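# Restock wall glove dispenser with two boxes from cart

## Task

Take the two new glove boxes off the cart and place them in the dispenser's empty slots on the wall, then release them and back the robot away; both the cart and the pedal bin are movable, and the robot must finish upright and not tipped or fallen.

## Robot and tools

ROBOT. An RB-Y1: a wheeled base (two drive wheels plus two rear casters, 0.66 m long, 0.58 m wide, front edge 0.10 m ahead of the drive axle), a folding torso (leg with ankle, knee and hip, then a chest that can yaw), a head with a camera, and two 7-joint arms, each ending in a parallel gripper with its own wrist camera. Each arm is rated for 3 kg. The base only drives straight or spins in place; it has no sideways motion.

FRAMES. The base frame sits on the floor midway between the drive wheels: x ahead, y to the left, z up. The chest, left_hand and right_hand poses in results are expressed in it. A hand point lies between its finger pads; the fingers extend along the hand's -z and close along its x. Reported hand positions get less reliable as reach grows. The odometry frame is the base frame as it was at the start; base_odometry counts wheel rotation only, so wheel slip looks like motion. Heading is positive to the left, within -3.142 to 3.142.

execute_actions. Arguments: actions, a list holding zero or one action; cameras, an optional list drawn from head_camera, left_wrist_camera, right_wrist_camera, all (omitted, null or all gives every camera; an empty list gives none). An empty actions list only reports state and images. An action may contain:
- base: exactly one of translate_m (metres, -3 to 3, positive forward) or rotate_rad (radians, -3.2 to 3.2, positive counter-clockwise seen from above). Both are offsets from where the base last measured itself, not poses. Drives that would run too long are refused, so break big moves up.
- joints: a single map from joint name to an absolute target. Angles are in radians; grippers in metres of opening between pads. Ranges: torso_squat_rad 0 to 1.2 (larger lowers a level chest); torso_shift_rad -0.3 to 0.6 (positive pushes hips forward); torso_pitch_rad -0.2 to 1.4 (positive leans forward); torso_yaw_rad -1.5 to 1.5 (positive left). Per arm: shoulder_pitch -2.356 to 2.356 (0 hanging, negative raises the arm forward); shoulder_roll 0 to 3.141 on the left, -3.141 to 0 on the right (both lift the arm outward); shoulder_yaw -2.094 to 2.094; elbow -2.617 to 0.01 (negative bends); forearm_roll -3.141 to 3.141; wrist_pitch -1.57 to 1.919 (negative tips the hand forward); hand_roll -2.705 to 2.705; gripper_m 0 to 0.1. Yaw and roll signs match on both arms (positive is leftward / counter-clockwise from above). head_pan_rad -0.523 to 0.523 (left positive, relative to chest); head_tilt_rad -0.35 to 1.57 (positive looks down). Names are prefixed left_ or right_.
- speeds: per-action caps, translate_m 0.05 to 0.4 m/s, rotate_rad 0.1 to 1.509 rad/s.
- min_time_s: 0.1 to 8, a floor on how long each arm and head motion in the action lasts.
All motions in an action begin together. Unnamed joints may keep pushing toward old targets. Any unknown key or out-of-range number rejects the call with no motion. The torso also has coupled limits (for example squat + shift <= 1.52, squat - shift + pitch <= 1.57, shift + 0.5 pitch - 0.4 squat <= 0.7, shift + 0.3 pitch - 0.5 squat <= 0.39); violating one leaves the torso short and off_target.

wait: seconds from 0 to 10; no new command, returns state and images. zoom_image: camera plus region [x0, y0, x1, y1] in pixels of that camera's most recent full image, origin top-left, at most 504 by 504. Head images are 896x504, wrist images 644x364. read_manual: optional section, only "licences"; moves nothing. finished_scene: scene, the integer number of the scene being closed; irreversible, and it reports whether the goal was met.

RESULTS. base_status and joint_status describe how each commanded motion ended: done; off_target (rested short, may still push); contact_stop (torso or arm met firm resistance); time_out; limit_stop_at_<name>; limit_stop_at_own_body (a guard halted motion before the arm touched the robot itself); stopped_with_arm (torso halted because an arm contact-stopped); limit_stop_at_motor_heat. A contact_stop, time_out or stopped_with_arm on one member freezes its whole group (torso, left arm or right arm) at its current spot. "joint command not followed", often with a cause line, means an arm's targets were withheld by the self/arm-collision check; grippers still act, and the withheld targets may be retried later. on_its_own lists uncommanded parts; "held at" is a held target, not the actual position. A gripper closed on an object normally reads off_target; command at least 0.005 m less than the object's width. A "pictures" line gives the order of the returned images. Motor temperature lines list each arm's joints; MOTOR HOT appears from 65 °C and an OVER-TEMPERATURE FAULT at 80 °C brakes the arm and skips the rest of the call. A torque fault freezes the robot for 10 s. After either, resend targets. If one call reports a stop, the following execute_actions, wait and finished_scene calls in that reply are skipped.

CAUTIONS. After a contact stop, first back off the arm, then the torso, each in its own action. If both hands hold one item and the torso contact-stops instantly with nothing blocking it, resend every arm joint at its current reading, then retry the torso. Never let the arms strike or squeeze each other, fingers included. The base keeps pushing into furniture it hits, and a bent leg can reach past the front edge and shove the robot backward unseen by odometry. Heavy loads held far forward can tip the robot. Avoid dropping, slamming or hard pushing things; an outside nudge may occasionally shift a loose object. The robot holds its last command while the reply is being written. Camera calibrations are approximate and less accurate for wrist cameras at full reach.

Each tool is called after "Emit:" as name(argument=value, ...), one argument or row to a line, values as JSON.

## Session

Emit:
execute_actions(
  actions=[],
)

Scene clock: 0.00 s.
Motor temperatures (°C, as the motors report them): left_arm=[26 29 31 31 34 33 38] | right_arm=[27 29 30 30 33 32 32]
base_odometry: x=+0.000 y=+0.000 heading=+0.000 (m, m, rad; odometry frame)
base_status: not commanded
joint_positions: torso_squat_rad=+0.350 torso_shift_rad=+0.001 torso_pitch_rad=+0.000 torso_yaw_rad=+0.001 left_shoulder_pitch_rad=-0.015 left_shoulder_roll_rad=+0.005 left_shoulder_yaw_rad=-0.003 left_elbow_rad=-0.225 left_forearm_roll_rad=+0.017 left_wrist_pitch_rad=-0.006 left_hand_roll_rad=+0.014 left_gripper_m=+0.100 right_shoulder_pitch_rad=-0.040 right_shoulder_roll_rad=-0.031 right_shoulder_yaw_rad=-0.052 right_elbow_rad=-0.271 right_forearm_roll_rad=-0.006 right_wrist_pitch_rad=-0.007 right_hand_roll_rad=+0.002 right_gripper_m=+0.099 head_pan_rad=+0.000 head_tilt_rad=+0.400
joint_status: not commanded
chest: x=-0.2275 y=+0.0007 z=+1.2475 quat_wxyz=(+1.000, +0.000, +0.000, +0.000) (m; base frame)
left_hand: x=-0.1067 y=+0.2235 z=+0.5721 quat_wxyz=(+0.992, +0.000, -0.122, +0.012) (m; base frame)
right_hand: x=-0.0666 y=-0.2476 z=+0.5809 quat_wxyz=(+0.987, -0.017, -0.157, -0.018) (m; base frame)
pictures: head_camera, left_wrist_camera, right_wrist_camera
Images, in order (width x height): head_camera 896x504, left_wrist_camera 644x364, right_wrist_camera 644x364.

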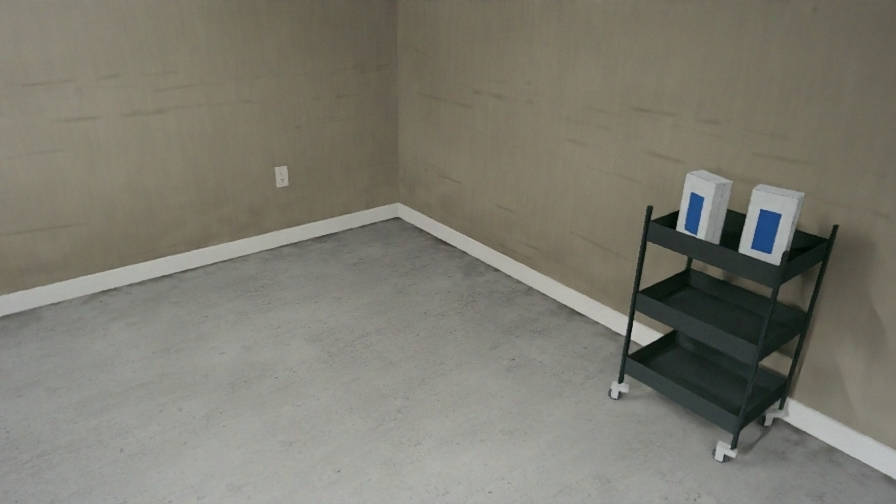

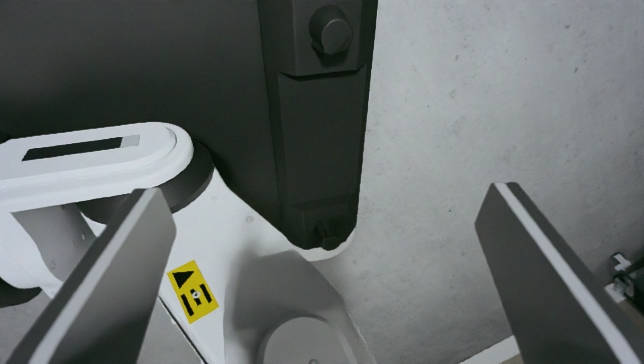

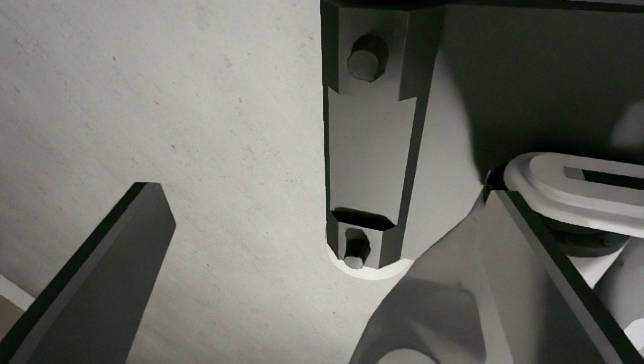

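Emit:
execute_actions(
  actions=[
    {"base":{"rotate_rad":-1.2},"joints":{"head_tilt_rad":0.15}},
  ],
  cameras=["head_camera"],
)

Emit:
execute_actions(
  actions=[
    {"base":{"rotate_rad":-1.2}},
  ],
  cameras=["head_camera"],
)

Emit:
execute_actions(
  actions=[
    {"base":{"rotate_rad":-1.2}},
  ],
  cameras=["head_camera"],
)

Emit:
execute_actions(
  actions=[
    {"base":{"rotate_rad":-1.2}},
  ],
  cameras=["head_camera"],
)

Scene clock: 14.40 s.
Motor temperatures (°C, as the motors report them): left_arm=[26 29 31 31 34 33 38] | right_arm=[27 29 30 30 33 32 32]
base_odometry: x=+0.000 y=+0.000 heading=-1.199 (m, m, rad; odometry frame)
base_status: done
joint_positions: torso_squat_rad=+0.350 torso_shift_rad=+0.001 torso_pitch_rad=+0.000 torso_yaw_rad=+0.001 left_shoulder_pitch_rad=-0.015 left_shoulder_roll_rad=+0.005 left_shoulder_yaw_rad=-0.003 left_elbow_rad=-0.225 left_forearm_roll_rad=+0.017 left_wrist_pitch_rad=-0.006 left_hand_roll_rad=+0.014 left_gripper_m=+0.100 right_shoulder_pitch_rad=-0.040 right_shoulder_roll_rad=-0.031 right_shoulder_yaw_rad=-0.052 right_elbow_rad=-0.271 right_forearm_roll_rad=-0.006 right_wrist_pitch_rad=-0.007 right_hand_roll_rad=+0.002 right_gripper_m=+0.099 head_pan_rad=+0.000 head_tilt_rad=+0.150
joint_status: all done
chest: x=-0.2275 y=+0.0007 z=+1.2475 quat_wxyz=(+1.000, +0.000, +0.000, +0.000) (m; base frame)
left_hand: x=-0.1067 y=+0.2235 z=+0.5721 quat_wxyz=(+0.992, +0.000, -0.122, +0.012) (m; base frame)
right_hand: x=-0.0666 y=-0.2476 z=+0.5809 quat_wxyz=(+0.987, -0.017, -0.157, -0.018) (m; base frame)
pictures: head_camera
camera_calibration (this result's frames):
head_camera: T_world_to_cam=[[-0.0512096, -0.99868, 0.00404915, -0.0169579], [-0.175938, 0.00503041, -0.984388, 1.45548], [0.983068, -0.0511225, -0.175963, 0.400224], [0, 0, 0, 1]] pos_world=[-0.138242, -0.00379676, 1.50325]
Images, in order (width x height): head_camera 896x504.

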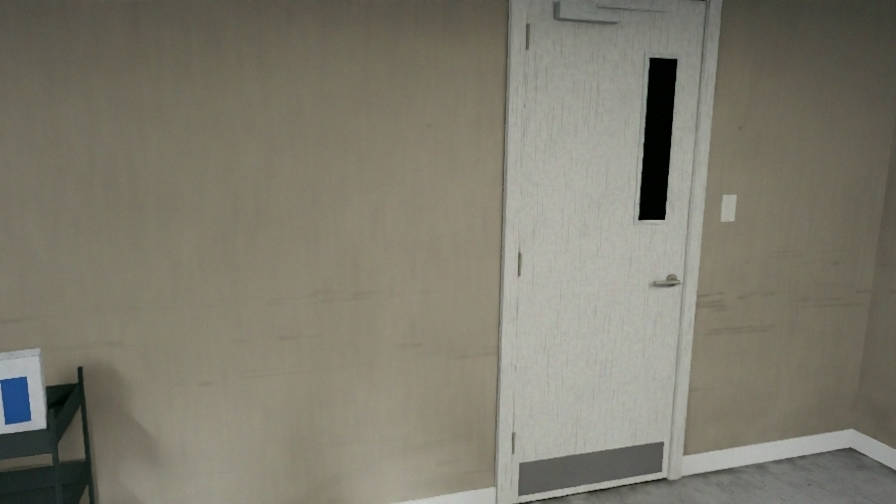

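Scene clock: 18.17 s.
Motor temperatures (°C, as the motors report them): left_arm=[26 29 31 31 34 33 38] | right_arm=[27 29 30 30 33 32 32]
base_odometry: x=+0.000 y=+0.000 heading=-2.398 (m, m, rad; odometry frame)
base_status: done
joint_positions: torso_squat_rad=+0.350 torso_shift_rad=+0.001 torso_pitch_rad=+0.000 torso_yaw_rad=+0.001 left_shoulder_pitch_rad=-0.015 left_shoulder_roll_rad=+0.005 left_shoulder_yaw_rad=-0.003 left_elbow_rad=-0.225 left_forearm_roll_rad=+0.017 left_wrist_pitch_rad=-0.006 left_hand_roll_rad=+0.014 left_gripper_m=+0.100 right_shoulder_pitch_rad=-0.040 right_shoulder_roll_rad=-0.031 right_shoulder_yaw_rad=-0.052 right_elbow_rad=-0.271 right_forearm_roll_rad=-0.006 right_wrist_pitch_rad=-0.007 right_hand_roll_rad=+0.002 right_gripper_m=+0.099 head_pan_rad=+0.000 head_tilt_rad=+0.150
joint_status: not commanded
chest: x=-0.2275 y=+0.0007 z=+1.2475 quat_wxyz=(+1.000, +0.000, +0.000, +0.000) (m; base frame)
left_hand: x=-0.1067 y=+0.2235 z=+0.5721 quat_wxyz=(+0.992, +0.000, -0.122, +0.012) (m; base frame)
right_hand: x=-0.0666 y=-0.2476 z=+0.5809 quat_wxyz=(+0.987, -0.017, -0.157, -0.018) (m; base frame)
pictures: head_camera
camera_calibration (this result's frames):
head_camera: T_world_to_cam=[[-0.0512094, -0.99868, 0.00403382, -0.0169465], [-0.175936, 0.00504541, -0.984389, 1.45548], [0.983069, -0.0511196, -0.175962, 0.400223], [0, 0, 0, 1]] pos_world=[-0.138242, -0.00380838, 1.50325]
Images, in order (width x height): head_camera 896x504.

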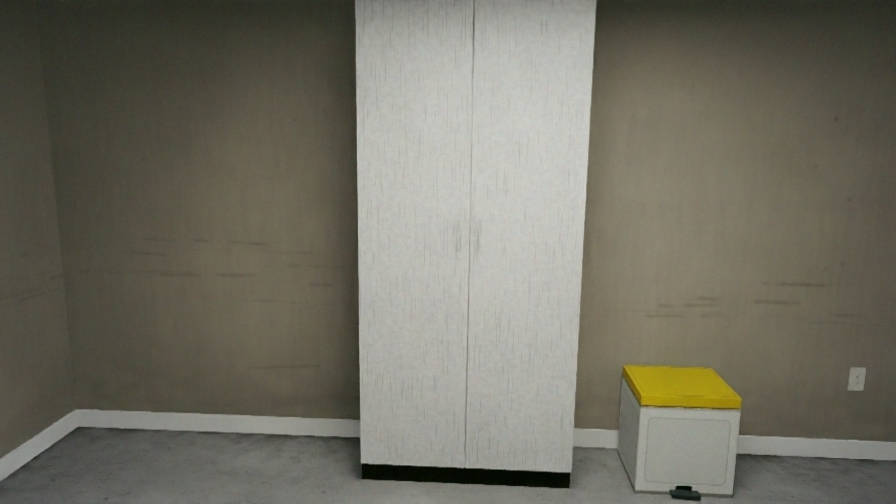

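Scene clock: 21.93 s.
Motor temperatures (°C, as the motors report them): left_arm=[26 29 31 31 34 33 38] | right_arm=[27 29 30 30 33 32 32]
base_odometry: x=+0.000 y=+0.001 heading=+2.686 (m, m, rad; odometry frame)
base_status: done
joint_positions: torso_squat_rad=+0.350 torso_shift_rad=+0.001 torso_pitch_rad=+0.000 torso_yaw_rad=+0.001 left_shoulder_pitch_rad=-0.015 left_shoulder_roll_rad=+0.005 left_shoulder_yaw_rad=-0.003 left_elbow_rad=-0.225 left_forearm_roll_rad=+0.017 left_wrist_pitch_rad=-0.006 left_hand_roll_rad=+0.014 left_gripper_m=+0.100 right_shoulder_pitch_rad=-0.040 right_shoulder_roll_rad=-0.031 right_shoulder_yaw_rad=-0.052 right_elbow_rad=-0.271 right_forearm_roll_rad=-0.006 right_wrist_pitch_rad=-0.007 right_hand_roll_rad=+0.002 right_gripper_m=+0.099 head_pan_rad=+0.000 head_tilt_rad=+0.150
joint_status: not commanded
chest: x=-0.2275 y=+0.0007 z=+1.2475 quat_wxyz=(+1.000, +0.000, +0.000, +0.000) (m; base frame)
left_hand: x=-0.1067 y=+0.2235 z=+0.5721 quat_wxyz=(+0.992, +0.000, -0.122, +0.012) (m; base frame)
right_hand: x=-0.0666 y=-0.2476 z=+0.5809 quat_wxyz=(+0.987, -0.017, -0.157, -0.018) (m; base frame)
pictures: head_camera
camera_calibration (this result's frames):
head_camera: T_world_to_cam=[[-0.0512095, -0.99868, 0.00402912, -0.0169415], [-0.175936, 0.00505006, -0.984389, 1.45548], [0.983069, -0.051119, -0.175963, 0.400223], [0, 0, 0, 1]] pos_world=[-0.138242, -0.00381045, 1.50325]
Images, in order (width x height): head_camera 896x504.

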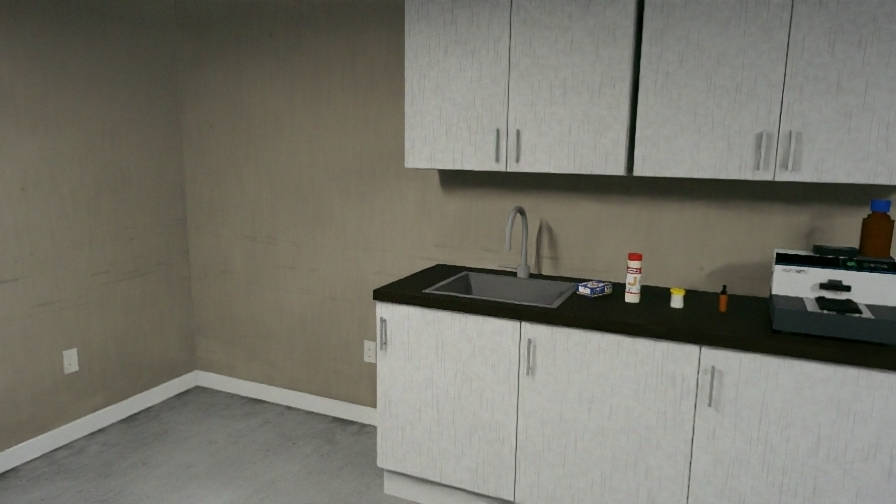

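Scene clock: 25.70 s.
Motor temperatures (°C, as the motors report them): left_arm=[26 29 31 31 34 33 38] | right_arm=[27 29 30 30 33 32 32]
base_odometry: x=+0.000 y=+0.000 heading=+1.486 (m, m, rad; odometry frame)
base_status: done
joint_positions: torso_squat_rad=+0.350 torso_shift_rad=+0.001 torso_pitch_rad=+0.000 torso_yaw_rad=+0.001 left_shoulder_pitch_rad=-0.015 left_shoulder_roll_rad=+0.005 left_shoulder_yaw_rad=-0.003 left_elbow_rad=-0.225 left_forearm_roll_rad=+0.017 left_wrist_pitch_rad=-0.006 left_hand_roll_rad=+0.014 left_gripper_m=+0.100 right_shoulder_pitch_rad=-0.040 right_shoulder_roll_rad=-0.031 right_shoulder_yaw_rad=-0.052 right_elbow_rad=-0.271 right_forearm_roll_rad=-0.006 right_wrist_pitch_rad=-0.007 right_hand_roll_rad=+0.002 right_gripper_m=+0.099 head_pan_rad=+0.000 head_tilt_rad=+0.150
joint_status: not commanded
chest: x=-0.2275 y=+0.0007 z=+1.2475 quat_wxyz=(+1.000, +0.000, +0.000, +0.000) (m; base frame)
left_hand: x=-0.1067 y=+0.2235 z=+0.5721 quat_wxyz=(+0.992, +0.000, -0.122, +0.012) (m; base frame)
right_hand: x=-0.0666 y=-0.2476 z=+0.5809 quat_wxyz=(+0.987, -0.017, -0.157, -0.018) (m; base frame)
pictures: head_camera
camera_calibration (this result's frames):
head_camera: T_world_to_cam=[[-0.0512095, -0.99868, 0.00402564, -0.016938], [-0.175936, 0.00505348, -0.984389, 1.45548], [0.983069, -0.0511183, -0.175963, 0.400222], [0, 0, 0, 1]] pos_world=[-0.138242, -0.00381221, 1.50325]
Images, in order (width x height): head_camera 896x504.

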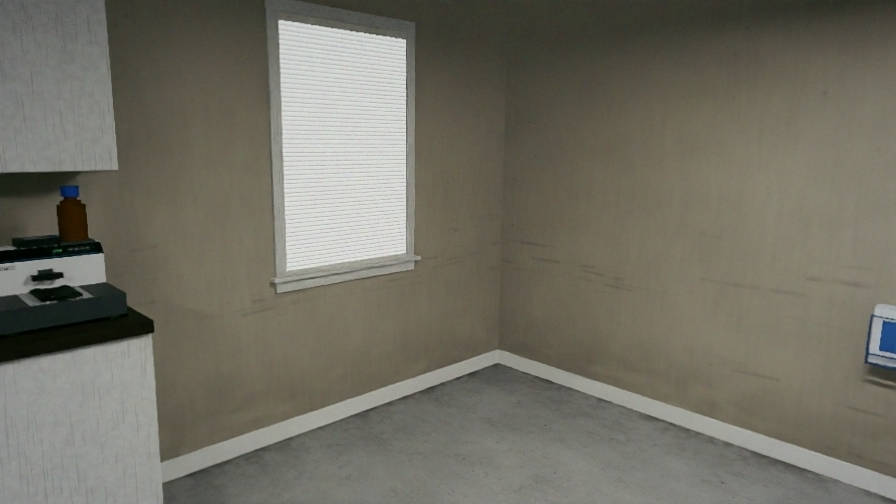

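Emit:
execute_actions(
  actions=[
    {"base":{"rotate_rad":-0.6},"joints":{"head_tilt_rad":0.25}},
  ],
  cameras=["head_camera"],
)

Emit:
zoom_image(
  camera="head_camera",
  region=[300, 100, 700, 400],
)

Scene clock: 32.00 s.
Motor temperatures (°C, as the motors report them): left_arm=[26 29 31 31 34 33 38] | right_arm=[27 29 30 30 33 32 32]
base_odometry: x=+0.000 y=+0.000 heading=+0.887 (m, m, rad; odometry frame)
base_status: done
joint_positions: torso_squat_rad=+0.350 torso_shift_rad=+0.001 torso_pitch_rad=+0.000 torso_yaw_rad=+0.001 left_shoulder_pitch_rad=-0.015 left_shoulder_roll_rad=+0.005 left_shoulder_yaw_rad=-0.003 left_elbow_rad=-0.225 left_forearm_roll_rad=+0.017 left_wrist_pitch_rad=-0.006 left_hand_roll_rad=+0.014 left_gripper_m=+0.100 right_shoulder_pitch_rad=-0.040 right_shoulder_roll_rad=-0.031 right_shoulder_yaw_rad=-0.052 right_elbow_rad=-0.271 right_forearm_roll_rad=-0.006 right_wrist_pitch_rad=-0.007 right_hand_roll_rad=+0.002 right_gripper_m=+0.099 head_pan_rad=+0.000 head_tilt_rad=+0.250
joint_status: all done
chest: x=-0.2275 y=+0.0007 z=+1.2475 quat_wxyz=(+1.000, +0.000, +0.000, +0.000) (m; base frame)
left_hand: x=-0.1067 y=+0.2235 z=+0.5721 quat_wxyz=(+0.992, +0.000, -0.122, +0.012) (m; base frame)
right_hand: x=-0.0666 y=-0.2476 z=+0.5809 quat_wxyz=(+0.987, -0.017, -0.157, -0.018) (m; base frame)
pictures: head_camera
camera_calibration (this result's frames):
head_camera: T_world_to_cam=[[-0.0505763, -0.998678, 0.0091877, -0.0242692], [-0.273271, 0.00498979, -0.961924, 1.40296], [0.960606, -0.0511613, -0.273162, 0.53631], [0, 0, 0, 1]] pos_world=[-0.133021, -0.00379925, 1.49627]
Images, in order (width x height): head_camera 896x504.

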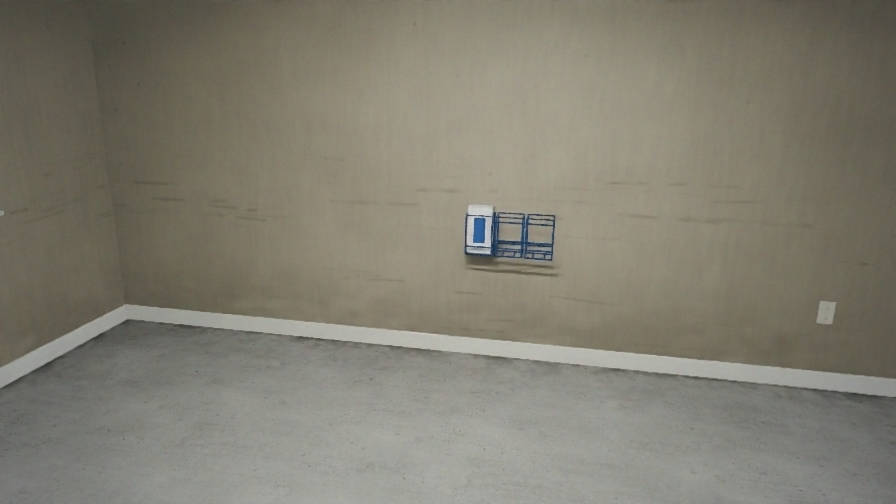

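Region (300, 100, 700, 400) of head_camera's 896x504 image, scaled by 1.260, with more detail than that image has; it fills the top 378 rows of this view, and the rest is white.

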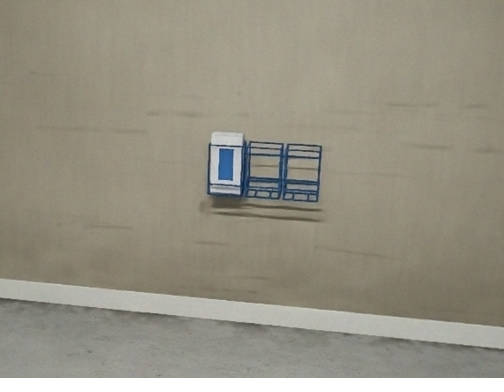

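Emit:
execute_actions(
  actions=[
    {"base":{"rotate_rad":-1.15}},
  ],
  cameras=[],
)

Emit:
execute_actions(
  actions=[
    {"base":{"translate_m":1.31}},
  ],
  cameras=[],
)

Emit:
execute_actions(
  actions=[
    {"base":{"rotate_rad":-0.707},"joints":{"head_tilt_rad":0.75}},
  ],
  cameras=["head_camera"],
)

Scene clock: 54.83 s.
Motor temperatures (°C, as the motors report them): left_arm=[26 29 31 31 34 33 38] | right_arm=[27 29 30 30 33 32 32]
base_odometry: x=+0.000 y=+0.000 heading=-0.262 (m, m, rad; odometry frame)
base_status: done
joint_positions: torso_squat_rad=+0.350 torso_shift_rad=+0.001 torso_pitch_rad=+0.000 torso_yaw_rad=+0.001 left_shoulder_pitch_rad=-0.015 left_shoulder_roll_rad=+0.005 left_shoulder_yaw_rad=-0.003 left_elbow_rad=-0.225 left_forearm_roll_rad=+0.017 left_wrist_pitch_rad=-0.006 left_hand_roll_rad=+0.014 left_gripper_m=+0.100 right_shoulder_pitch_rad=-0.040 right_shoulder_roll_rad=-0.031 right_shoulder_yaw_rad=-0.052 right_elbow_rad=-0.271 right_forearm_roll_rad=-0.006 right_wrist_pitch_rad=-0.007 right_hand_roll_rad=+0.002 right_gripper_m=+0.099 head_pan_rad=+0.000 head_tilt_rad=+0.250
joint_status: not commanded
chest: x=-0.2275 y=+0.0007 z=+1.2475 quat_wxyz=(+1.000, +0.000, +0.000, +0.000) (m; base frame)
left_hand: x=-0.1067 y=+0.2235 z=+0.5721 quat_wxyz=(+0.992, +0.000, -0.122, +0.012) (m; base frame)
right_hand: x=-0.0666 y=-0.2476 z=+0.5809 quat_wxyz=(+0.987, -0.017, -0.157, -0.018) (m; base frame)
pictures: none
No camera images: the call's "cameras" was empty. Leave "cameras" out to get every camera's image.

Scene clock: 59.63 s.
Motor temperatures (°C, as the motors report them): left_arm=[26 29 31 31 34 33 38] | right_arm=[27 29 30 30 33 32 32]
base_odometry: x=+1.265 y=-0.341 heading=-0.263 (m, m, rad; odometry frame)
base_status: done
joint_positions: torso_squat_rad=+0.350 torso_shift_rad=+0.001 torso_pitch_rad=+0.000 torso_yaw_rad=+0.001 left_shoulder_pitch_rad=-0.015 left_shoulder_roll_rad=+0.005 left_shoulder_yaw_rad=-0.003 left_elbow_rad=-0.225 left_forearm_roll_rad=+0.017 left_wrist_pitch_rad=-0.006 left_hand_roll_rad=+0.014 left_gripper_m=+0.100 right_shoulder_pitch_rad=-0.040 right_shoulder_roll_rad=-0.031 right_shoulder_yaw_rad=-0.052 right_elbow_rad=-0.271 right_forearm_roll_rad=-0.006 right_wrist_pitch_rad=-0.007 right_hand_roll_rad=+0.002 right_gripper_m=+0.099 head_pan_rad=+0.000 head_tilt_rad=+0.250
joint_status: not commanded
chest: x=-0.2275 y=+0.0007 z=+1.2475 quat_wxyz=(+1.000, +0.000, +0.000, +0.000) (m; base frame)
left_hand: x=-0.1067 y=+0.2235 z=+0.5721 quat_wxyz=(+0.992, +0.000, -0.122, +0.012) (m; base frame)
right_hand: x=-0.0666 y=-0.2476 z=+0.5809 quat_wxyz=(+0.987, -0.017, -0.157, -0.018) (m; base frame)
pictures: none
No camera images: the call's "cameras" was empty. Leave "cameras" out to get every camera's image.

Scene clock: 62.47 s.
Motor temperatures (°C, as the motors report them): left_arm=[26 29 31 31 34 33 38] | right_arm=[27 29 30 30 33 32 32]
base_odometry: x=+1.265 y=-0.340 heading=-0.969 (m, m, rad; odometry frame)
base_status: done
joint_positions: torso_squat_rad=+0.350 torso_shift_rad=+0.001 torso_pitch_rad=+0.000 torso_yaw_rad=+0.001 left_shoulder_pitch_rad=-0.015 left_shoulder_roll_rad=+0.005 left_shoulder_yaw_rad=-0.003 left_elbow_rad=-0.225 left_forearm_roll_rad=+0.017 left_wrist_pitch_rad=-0.006 left_hand_roll_rad=+0.014 left_gripper_m=+0.100 right_shoulder_pitch_rad=-0.040 right_shoulder_roll_rad=-0.031 right_shoulder_yaw_rad=-0.052 right_elbow_rad=-0.271 right_forearm_roll_rad=-0.006 right_wrist_pitch_rad=-0.007 right_hand_roll_rad=+0.002 right_gripper_m=+0.099 head_pan_rad=+0.000 head_tilt_rad=+0.750
joint_status: all done
chest: x=-0.2275 y=+0.0007 z=+1.2475 quat_wxyz=(+1.000, +0.000, +0.000, +0.000) (m; base frame)
left_hand: x=-0.1067 y=+0.2235 z=+0.5721 quat_wxyz=(+0.992, +0.000, -0.122, +0.012) (m; base frame)
right_hand: x=-0.0666 y=-0.2476 z=+0.5809 quat_wxyz=(+0.987, -0.017, -0.157, -0.018) (m; base frame)
pictures: head_camera
camera_calibration (this result's frames):
head_camera: T_world_to_cam=[[-0.0400356, -0.998665, 0.0326402, -0.0560567], [-0.701067, 0.00479901, -0.713079, 0.954897], [0.711971, -0.0514316, -0.700323, 1.10351], [0, 0, 0, 1]] pos_world=[-0.118464, -0.00380914, 1.45556]
Images, in order (width x height): head_camera 896x504.

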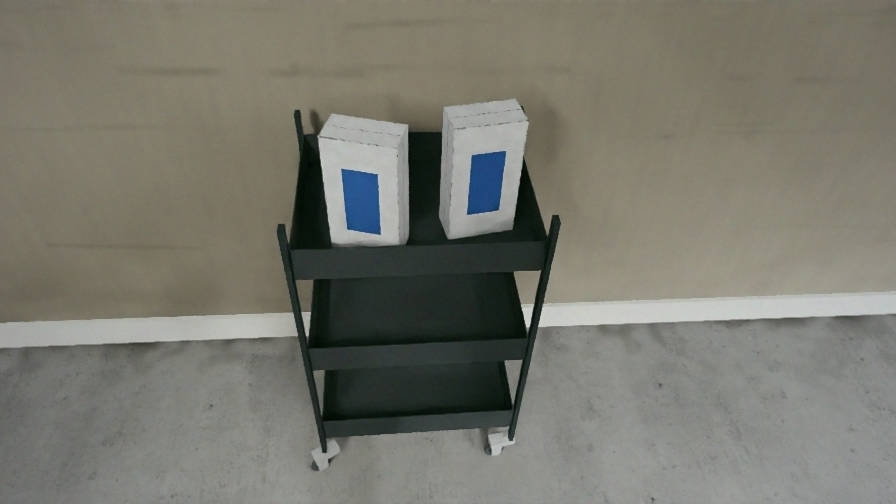

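Emit:
execute_actions(
  actions=[
    {"joints":{"torso_squat_rad":0.2,"torso_yaw_rad":0.203,"right_shoulder_pitch_rad":-0.93,"right_shoulder_roll_rad":-0.135,"right_shoulder_yaw_rad":-0.278,"right_elbow_rad":-1.0,"right_wrist_pitch_rad":1.9,"right_forearm_roll_rad":0,"right_hand_roll_rad":0,"right_gripper_m":0.1,"head_tilt_rad":0.9}},
  ],
  cameras=[],
)

Emit:
execute_actions(
  actions=[
    {"base":{"translate_m":0.479}},
  ],
)

Scene clock: 117.30 s.
Motor temperatures (°C, as the motors report them): left_arm=[26 29 31 31 34 33 38] | right_arm=[27 29 30 30 33 32 32]
base_odometry: x=+1.265 y=-0.340 heading=-0.969 (m, m, rad; odometry frame)
base_status: not commanded
joint_positions: torso_squat_rad=+0.200 torso_shift_rad=+0.001 torso_pitch_rad=+0.000 torso_yaw_rad=+0.203 left_shoulder_pitch_rad=-0.015 left_shoulder_roll_rad=+0.005 left_shoulder_yaw_rad=-0.003 left_elbow_rad=-0.225 left_forearm_roll_rad=+0.017 left_wrist_pitch_rad=-0.006 left_hand_roll_rad=+0.014 left_gripper_m=+0.100 right_shoulder_pitch_rad=-0.930 right_shoulder_roll_rad=-0.135 right_shoulder_yaw_rad=-0.278 right_elbow_rad=-1.000 right_forearm_roll_rad=+0.000 right_wrist_pitch_rad=+1.900 right_hand_roll_rad=+0.000 right_gripper_m=+0.099 head_pan_rad=+0.000 head_tilt_rad=+0.900
joint_status: all done
chest: x=-0.2274 y=+0.0007 z=+1.2760 quat_wxyz=(+0.995, +0.000, +0.000, +0.101) (m; base frame)
left_hand: x=-0.1539 y=+0.2433 z=+0.6006 quat_wxyz=(+0.986, +0.012, -0.121, +0.112) (m; base frame)
right_hand: x=+0.2946 y=-0.1166 z=+1.0314 quat_wxyz=(+0.995, +0.000, +0.000, +0.101) (m; base frame)
pictures: none
No camera images: the call's "cameras" was empty. Leave "cameras" out to get every camera's image.

Scene clock: 120.17 s.
Motor temperatures (°C, as the motors report them): left_arm=[26 29 31 31 34 33 38] | right_arm=[27 29 30 30 33 32 32]
base_odometry: x=+1.535 y=-0.735 heading=-0.971 (m, m, rad; odometry frame)
base_status: done
joint_positions: torso_squat_rad=+0.200 torso_shift_rad=+0.001 torso_pitch_rad=+0.000 torso_yaw_rad=+0.203 left_shoulder_pitch_rad=-0.015 left_shoulder_roll_rad=+0.005 left_shoulder_yaw_rad=-0.003 left_elbow_rad=-0.225 left_forearm_roll_rad=+0.017 left_wrist_pitch_rad=-0.006 left_hand_roll_rad=+0.014 left_gripper_m=+0.100 right_shoulder_pitch_rad=-0.930 right_shoulder_roll_rad=-0.135 right_shoulder_yaw_rad=-0.278 right_elbow_rad=-1.000 right_forearm_roll_rad=+0.000 right_wrist_pitch_rad=+1.900 right_hand_roll_rad=+0.000 right_gripper_m=+0.099 head_pan_rad=+0.000 head_tilt_rad=+0.900
joint_status: not commanded
chest: x=-0.2274 y=+0.0007 z=+1.2760 quat_wxyz=(+0.995, +0.000, +0.000, +0.101) (m; base frame)
left_hand: x=-0.1539 y=+0.2433 z=+0.6006 quat_wxyz=(+0.986, +0.012, -0.121, +0.112) (m; base frame)
right_hand: x=+0.2945 y=-0.1166 z=+1.0314 quat_wxyz=(+0.995, +0.000, +0.000, +0.101) (m; base frame)
pictures: head_camera, left_wrist_camera, right_wrist_camera
camera_calibration (this result's frames):
head_camera: T_world_to_cam=[[0.166477, -0.985303, 0.0382657, -0.0184371], [-0.784513, -0.155861, -0.600206, 0.791953], [0.597348, 0.0699004, -0.79893, 1.24529], [0, 0, 0, 1]] pos_world=[-0.119505, 0.0182224, 1.47094]
left_wrist_camera: T_world_to_cam=[[0.945121, 0.208243, 0.251756, -0.0563029], [-0.00280237, -0.76536, 0.643596, -0.175744], [0.326709, -0.608981, -0.722775, 0.722653], [0, 0, 0, 1]] pos_world=[-0.183377, 0.317299, 0.649598]
right_wrist_camera: T_world_to_cam=[[-0.978634, -0.203592, -0.0287473, 0.296144], [-0.172845, 0.738874, 0.651299, -0.506043], [-0.111359, 0.642352, -0.758276, 0.979664], [0, 0, 0, 1]] pos_world=[0.311443, -0.195094, 1.08096]
Images, in order (width x height): head_camera 896x504, left_wrist_camera 644x364, right_wrist_camera 644x364.

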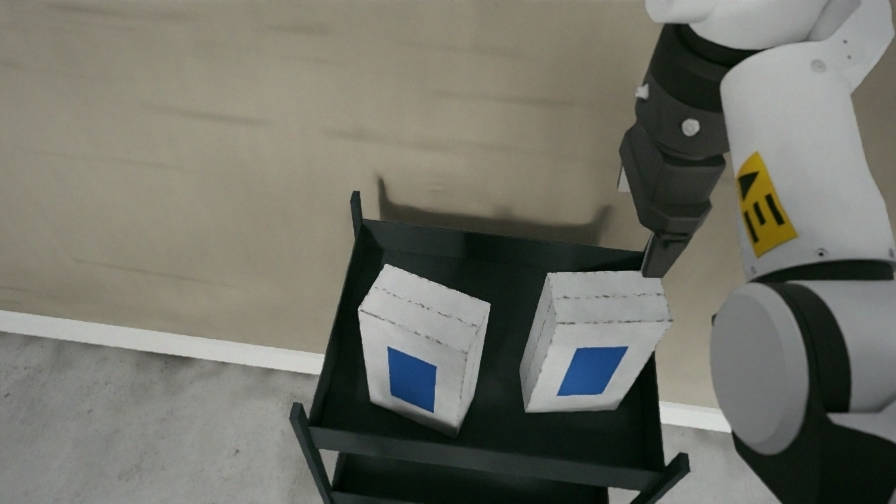

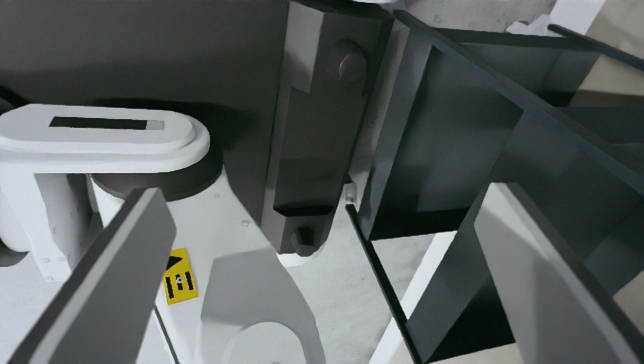

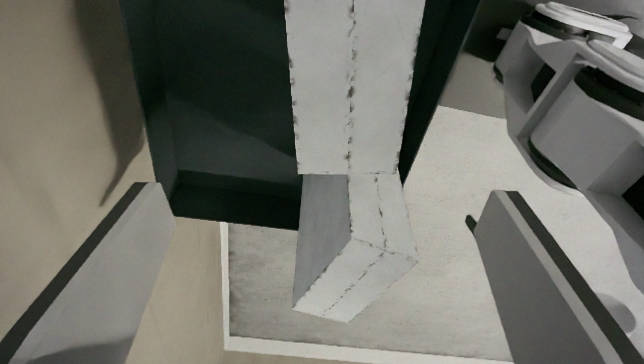

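Emit:
execute_actions(
  actions=[
    {"base":{"translate_m":-0.018},"joints":{"torso_squat_rad":0.6}},
  ],
  cameras=["right_wrist_camera","head_camera"],
)

Scene clock: 132.00 s.
Motor temperatures (°C, as the motors report them): left_arm=[26 29 31 31 34 33 38] | right_arm=[28 29 30 30 33 32 32]
base_odometry: x=+1.525 y=-0.721 heading=-0.971 (m, m, rad; odometry frame)
base_status: done
joint_positions: torso_squat_rad=+0.600 torso_shift_rad=+0.001 torso_pitch_rad=+0.000 torso_yaw_rad=+0.203 left_shoulder_pitch_rad=-0.015 left_shoulder_roll_rad=+0.005 left_shoulder_yaw_rad=-0.003 left_elbow_rad=-0.225 left_forearm_roll_rad=+0.017 left_wrist_pitch_rad=-0.006 left_hand_roll_rad=+0.014 left_gripper_m=+0.100 right_shoulder_pitch_rad=-0.930 right_shoulder_roll_rad=-0.135 right_shoulder_yaw_rad=-0.278 right_elbow_rad=-1.000 right_forearm_roll_rad=+0.000 right_wrist_pitch_rad=+1.900 right_hand_roll_rad=+0.000 right_gripper_m=+0.099 head_pan_rad=+0.000 head_tilt_rad=+0.900
joint_status: all done
chest: x=-0.2276 y=+0.0006 z=+1.1677 quat_wxyz=(+0.995, +0.000, +0.000, +0.101) (m; base frame)
left_hand: x=-0.1539 y=+0.2432 z=+0.4923 quat_wxyz=(+0.986, +0.012, -0.121, +0.112) (m; base frame)
right_hand: x=+0.2944 y=-0.1167 z=+0.9232 quat_wxyz=(+0.995, +0.000, +0.000, +0.101) (m; base frame)
pictures: head_camera, right_wrist_camera
camera_calibration (this result's frames):
head_camera: T_world_to_cam=[[0.166468, -0.985302, 0.0383091, -0.0144134], [-0.784367, -0.155863, -0.600396, 0.727042], [0.597542, 0.0698981, -0.798785, 1.15876], [0, 0, 0, 1]] pos_world=[-0.119742, 0.0181224, 1.36267]
right_wrist_camera: T_world_to_cam=[[-0.978632, -0.203565, -0.0289802, 0.293105], [-0.172981, 0.738884, 0.651251, -0.435441], [-0.111159, 0.642348, -0.758309, 0.897671], [0, 0, 0, 1]] pos_world=[0.311304, -0.195211, 0.972788]
Images, in order (width x height): head_camera 896x504, right_wrist_camera 644x364.

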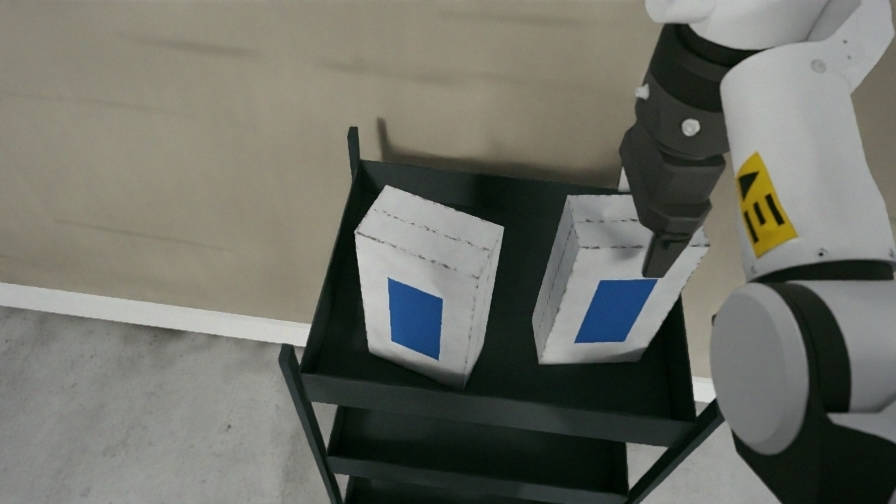

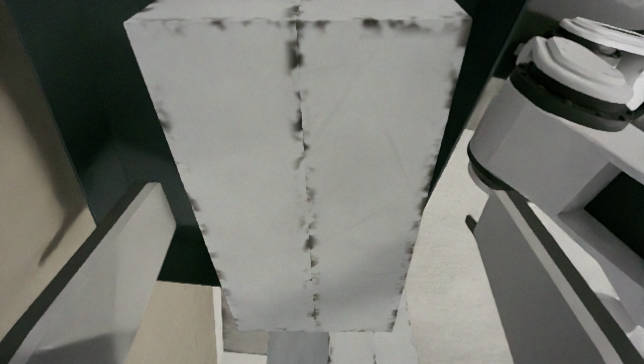

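Emit:
execute_actions(
  actions=[
    {"joints":{"torso_squat_rad":0.73}},
  ],
  cameras=[],
)

Emit:
execute_actions(
  actions=[
    {"joints":{"right_gripper_m":0.055}},
  ],
  cameras=[],
)

Emit:
execute_actions(
  actions=[
    {"joints":{"torso_squat_rad":0.1,"left_shoulder_pitch_rad":-0.93,"left_shoulder_roll_rad":0.135,"left_shoulder_yaw_rad":0.278,"left_elbow_rad":-1.0,"left_wrist_pitch_rad":1.9,"left_forearm_roll_rad":0,"left_hand_roll_rad":0}},
  ],
)

Scene clock: 141.97 s.
Motor temperatures (°C, as the motors report them): left_arm=[26 29 31 31 34 33 38] | right_arm=[28 29 30 31 33 32 32]
base_odometry: x=+1.525 y=-0.721 heading=-0.971 (m, m, rad; odometry frame)
base_status: not commanded
joint_positions: torso_squat_rad=+0.730 torso_shift_rad=+0.000 torso_pitch_rad=-0.001 torso_yaw_rad=+0.203 left_shoulder_pitch_rad=-0.015 left_shoulder_roll_rad=+0.005 left_shoulder_yaw_rad=-0.003 left_elbow_rad=-0.225 left_forearm_roll_rad=+0.017 left_wrist_pitch_rad=-0.006 left_hand_roll_rad=+0.014 left_gripper_m=+0.100 right_shoulder_pitch_rad=-0.933 right_shoulder_roll_rad=-0.136 right_shoulder_yaw_rad=-0.278 right_elbow_rad=-1.002 right_forearm_roll_rad=+0.000 right_wrist_pitch_rad=+1.900 right_hand_roll_rad=+0.000 right_gripper_m=+0.099 head_pan_rad=+0.000 head_tilt_rad=+0.900
joint_status: all done
chest: x=-0.2281 y=+0.0006 z=+1.1115 quat_wxyz=(+0.995, +0.000, +0.000, +0.101) (m; base frame)
left_hand: x=-0.1538 y=+0.2432 z=+0.4363 quat_wxyz=(+0.986, +0.012, -0.122, +0.112) (m; base frame)
right_hand: x=+0.2954 y=-0.1166 z=+0.8694 quat_wxyz=(+0.995, +0.000, -0.003, +0.101) (m; base frame)
pictures: none
No camera images: the call's "cameras" was empty. Leave "cameras" out to get every camera's image.

Scene clock: 142.90 s.
Motor temperatures (°C, as the motors report them): left_arm=[26 29 31 31 34 33 38] | right_arm=[28 29 30 31 33 32 32]
base_odometry: x=+1.525 y=-0.721 heading=-0.971 (m, m, rad; odometry frame)
base_status: not commanded
joint_positions: torso_squat_rad=+0.730 torso_shift_rad=+0.000 torso_pitch_rad=-0.001 torso_yaw_rad=+0.203 left_shoulder_pitch_rad=-0.015 left_shoulder_roll_rad=+0.005 left_shoulder_yaw_rad=-0.003 left_elbow_rad=-0.225 left_forearm_roll_rad=+0.017 left_wrist_pitch_rad=-0.006 left_hand_roll_rad=+0.014 left_gripper_m=+0.100 right_shoulder_pitch_rad=-0.933 right_shoulder_roll_rad=-0.136 right_shoulder_yaw_rad=-0.278 right_elbow_rad=-1.002 right_forearm_roll_rad=+0.000 right_wrist_pitch_rad=+1.899 right_hand_roll_rad=+0.000 right_gripper_m=+0.063 head_pan_rad=+0.000 head_tilt_rad=+0.900
joint_status: right_gripper_m off_target (ended at +0.063, target +0.055)
chest: x=-0.2281 y=+0.0006 z=+1.1115 quat_wxyz=(+0.995, +0.000, +0.000, +0.101) (m; base frame)
left_hand: x=-0.1538 y=+0.2432 z=+0.4363 quat_wxyz=(+0.986, +0.012, -0.122, +0.112) (m; base frame)
right_hand: x=+0.2957 y=-0.1166 z=+0.8696 quat_wxyz=(+0.995, +0.000, -0.003, +0.101) (m; base frame)
pictures: none
No camera images: the call's "cameras" was empty. Leave "cameras" out to get every camera's image.

Scene clock: 145.90 s.
Motor temperatures (°C, as the motors report them): left_arm=[27 29 31 31 34 33 38] | right_arm=[28 29 30 31 33 32 32]
base_odometry: x=+1.525 y=-0.721 heading=-0.971 (m, m, rad; odometry frame)
base_status: not commanded
joint_positions: torso_squat_rad=+0.100 torso_shift_rad=+0.001 torso_pitch_rad=+0.001 torso_yaw_rad=+0.203 left_shoulder_pitch_rad=-0.931 left_shoulder_roll_rad=+0.135 left_shoulder_yaw_rad=+0.278 left_elbow_rad=-1.000 left_forearm_roll_rad=+0.000 left_wrist_pitch_rad=+1.900 left_hand_roll_rad=+0.000 left_gripper_m=+0.100 right_shoulder_pitch_rad=-0.930 right_shoulder_roll_rad=-0.135 right_shoulder_yaw_rad=-0.278 right_elbow_rad=-1.000 right_forearm_roll_rad=+0.000 right_wrist_pitch_rad=+1.900 right_hand_roll_rad=+0.000 right_gripper_m=+0.063 head_pan_rad=+0.000 head_tilt_rad=+0.900
joint_status: all done
chest: x=-0.2274 y=+0.0007 z=+1.2864 quat_wxyz=(+0.995, +0.000, +0.000, +0.101) (m; base frame)
left_hand: x=+0.2061 y=+0.3145 z=+1.0420 quat_wxyz=(+0.995, +0.000, +0.000, +0.101) (m; base frame)
right_hand: x=+0.2945 y=-0.1166 z=+1.0415 quat_wxyz=(+0.995, +0.000, +0.001, +0.101) (m; base frame)
pictures: head_camera, left_wrist_camera, right_wrist_camera
camera_calibration (this result's frames):
head_camera: T_world_to_cam=[[0.166503, -0.985302, 0.0381679, -0.0187423], [-0.78462, -0.155836, -0.600072, 0.798092], [0.5972, 0.0699668, -0.799035, 1.25369], [0, 0, 0, 1]] pos_world=[-0.119386, 0.0181877, 1.48137]
left_wrist_camera: T_world_to_cam=[[0.98111, 0.193161, 0.0105408, -0.273823], [0.13745, -0.73441, 0.664642, -0.464916], [0.136124, -0.650639, -0.747087, 1.04513], [0, 0, 0, 1]] pos_world=[0.190285, 0.391456, 1.09269]
right_wrist_camera: T_world_to_cam=[[-0.978672, -0.203494, -0.02814, 0.295749], [-0.172371, 0.738915, 0.651378, -0.512844], [-0.111758, 0.642336, -0.758231, 0.987476], [0, 0, 0, 1]] pos_world=[0.311401, -0.195161, 1.09111]
Images, in order (width x height): head_camera 896x504, left_wrist_camera 644x364, right_wrist_camera 644x364.

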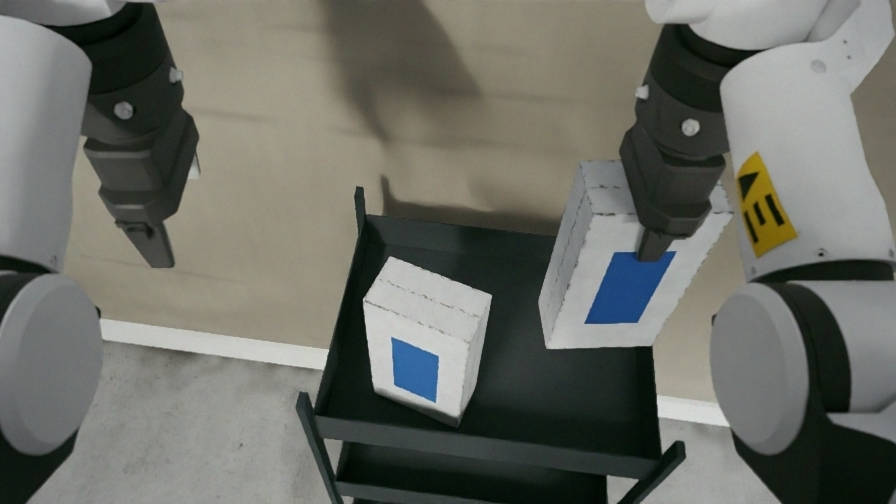

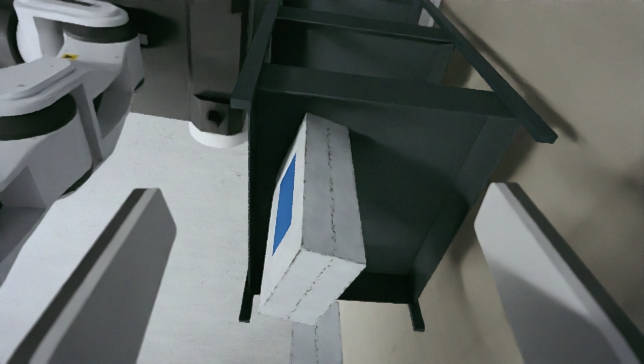

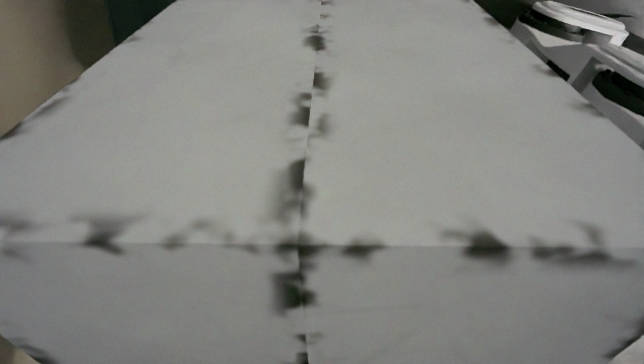

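Emit:
execute_actions(
  actions=[
    {"base":{"translate_m":-0.034},"joints":{"torso_yaw_rad":-0.283}},
  ],
  cameras=["left_wrist_camera","head_camera"],
)

Scene clock: 151.67 s.
Motor temperatures (°C, as the motors report them): left_arm=[27 29 31 31 34 33 38] | right_arm=[29 30 30 31 33 32 32]
base_odometry: x=+1.506 y=-0.693 heading=-0.970 (m, m, rad; odometry frame)
base_status: done
joint_positions: torso_squat_rad=+0.100 torso_shift_rad=+0.001 torso_pitch_rad=+0.000 torso_yaw_rad=-0.283 left_shoulder_pitch_rad=-0.930 left_shoulder_roll_rad=+0.135 left_shoulder_yaw_rad=+0.278 left_elbow_rad=-1.000 left_forearm_roll_rad=+0.000 left_wrist_pitch_rad=+1.900 left_hand_roll_rad=+0.000 left_gripper_m=+0.100 right_shoulder_pitch_rad=-0.930 right_shoulder_roll_rad=-0.135 right_shoulder_yaw_rad=-0.278 right_elbow_rad=-1.000 right_forearm_roll_rad=+0.000 right_wrist_pitch_rad=+1.900 right_hand_roll_rad=+0.000 right_gripper_m=+0.063 head_pan_rad=+0.000 head_tilt_rad=+0.900
joint_status: all done
chest: x=-0.2275 y=+0.0007 z=+1.2864 quat_wxyz=(+0.990, +0.000, +0.000, -0.141) (m; base frame)
left_hand: x=+0.3024 y=+0.0757 z=+1.0421 quat_wxyz=(+0.990, +0.000, +0.000, -0.141) (m; base frame)
right_hand: x=+0.1791 y=-0.3469 z=+1.0417 quat_wxyz=(+0.990, +0.000, +0.000, -0.141) (m; base frame)
pictures: head_camera, left_wrist_camera
camera_calibration (this result's frames):
head_camera: T_world_to_cam=[[-0.313053, -0.948962, 0.0383269, -0.12809], [-0.766337, 0.228557, -0.600407, 0.802285], [0.561004, -0.21733, -0.798775, 1.24542], [0, 0, 0, 1]] pos_world=[-0.123964, -0.0342528, 1.48142]
left_wrist_camera: T_world_to_cam=[[0.95778, -0.2873, 0.0107969, -0.279008], [-0.221503, -0.713447, 0.664778, -0.546803], [-0.183288, -0.639102, -0.746963, 0.972308], [0, 0, 0, 1]] pos_world=[0.324322, 0.151131, 1.09279]
Images, in order (width x height): head_camera 896x504, left_wrist_camera 644x364.

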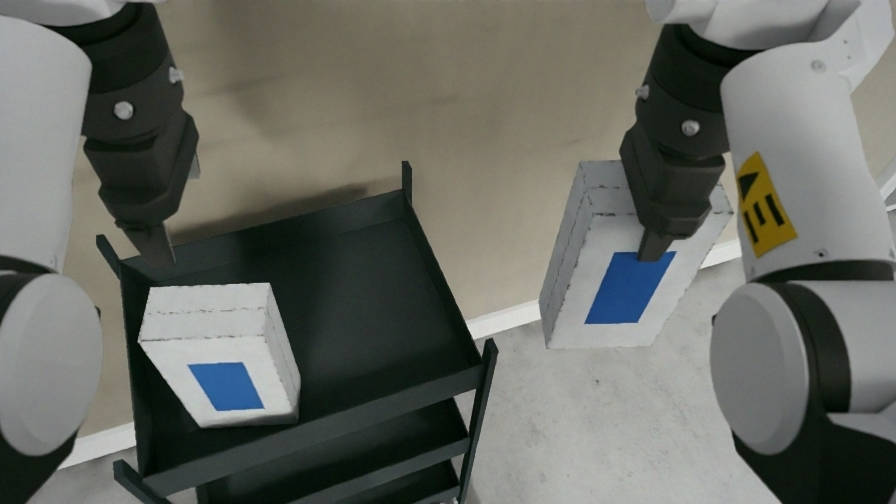

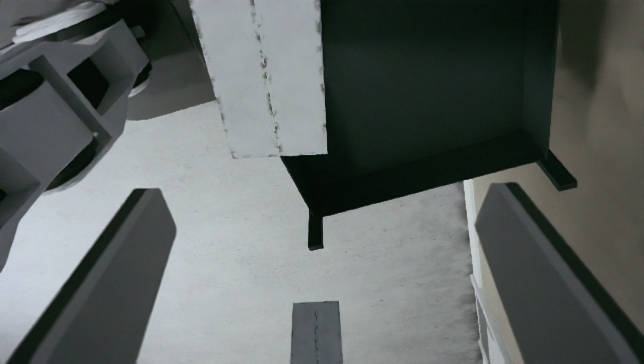

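Emit:
execute_actions(
  actions=[
    {"base":{"translate_m":-0.03},"joints":{"torso_squat_rad":0.6}},
  ],
  cameras=["left_wrist_camera","right_wrist_camera"],
)

Scene clock: 161.13 s.
Motor temperatures (°C, as the motors report them): left_arm=[27 29 31 32 34 33 38] | right_arm=[29 30 30 31 33 32 32]
base_odometry: x=+1.489 y=-0.668 heading=-0.969 (m, m, rad; odometry frame)
base_status: done
joint_positions: torso_squat_rad=+0.600 torso_shift_rad=+0.001 torso_pitch_rad=+0.000 torso_yaw_rad=-0.283 left_shoulder_pitch_rad=-0.930 left_shoulder_roll_rad=+0.135 left_shoulder_yaw_rad=+0.278 left_elbow_rad=-1.000 left_forearm_roll_rad=+0.000 left_wrist_pitch_rad=+1.900 left_hand_roll_rad=+0.000 left_gripper_m=+0.100 right_shoulder_pitch_rad=-0.930 right_shoulder_roll_rad=-0.135 right_shoulder_yaw_rad=-0.278 right_elbow_rad=-1.000 right_forearm_roll_rad=+0.000 right_wrist_pitch_rad=+1.900 right_hand_roll_rad=+0.000 right_gripper_m=+0.063 head_pan_rad=+0.000 head_tilt_rad=+0.900
joint_status: all done
chest: x=-0.2276 y=+0.0006 z=+1.1677 quat_wxyz=(+0.990, +0.000, +0.000, -0.141) (m; base frame)
left_hand: x=+0.3023 y=+0.0756 z=+0.9234 quat_wxyz=(+0.990, +0.000, +0.000, -0.141) (m; base frame)
right_hand: x=+0.1790 y=-0.3470 z=+0.9230 quat_wxyz=(+0.990, +0.000, +0.000, -0.141) (m; base frame)
pictures: left_wrist_camera, right_wrist_camera
camera_calibration (this result's frames):
left_wrist_camera: T_world_to_cam=[[0.957784, -0.287285, 0.010852, -0.277716], [-0.221532, -0.713459, 0.664756, -0.467941], [-0.183232, -0.639096, -0.746982, 0.883558], [0, 0, 0, 1]] pos_world=[0.324224, 0.151038, 0.974082]
right_wrist_camera: T_world_to_cam=[[-0.960366, 0.277287, -0.0284465, 0.296367], [0.192625, 0.73396, 0.651305, -0.352288], [0.201477, 0.620012, -0.758282, 0.968903], [0, 0, 0, 1]] pos_world=[0.157269, -0.424345, 0.97258]
Images, in order (width x height): left_wrist_camera 644x364, right_wrist_camera 644x364.

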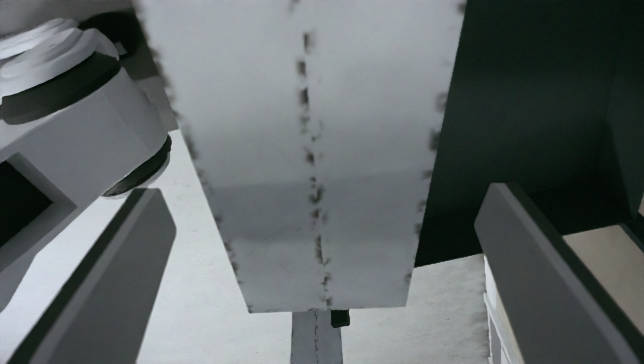

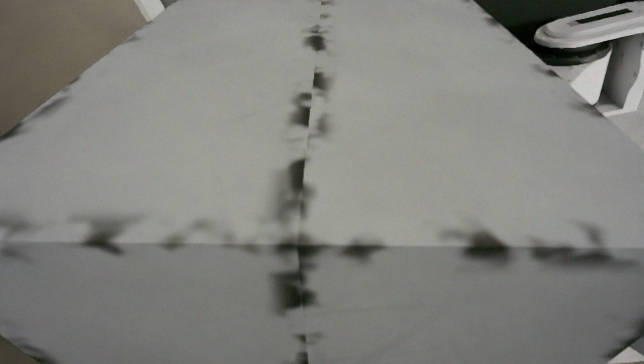

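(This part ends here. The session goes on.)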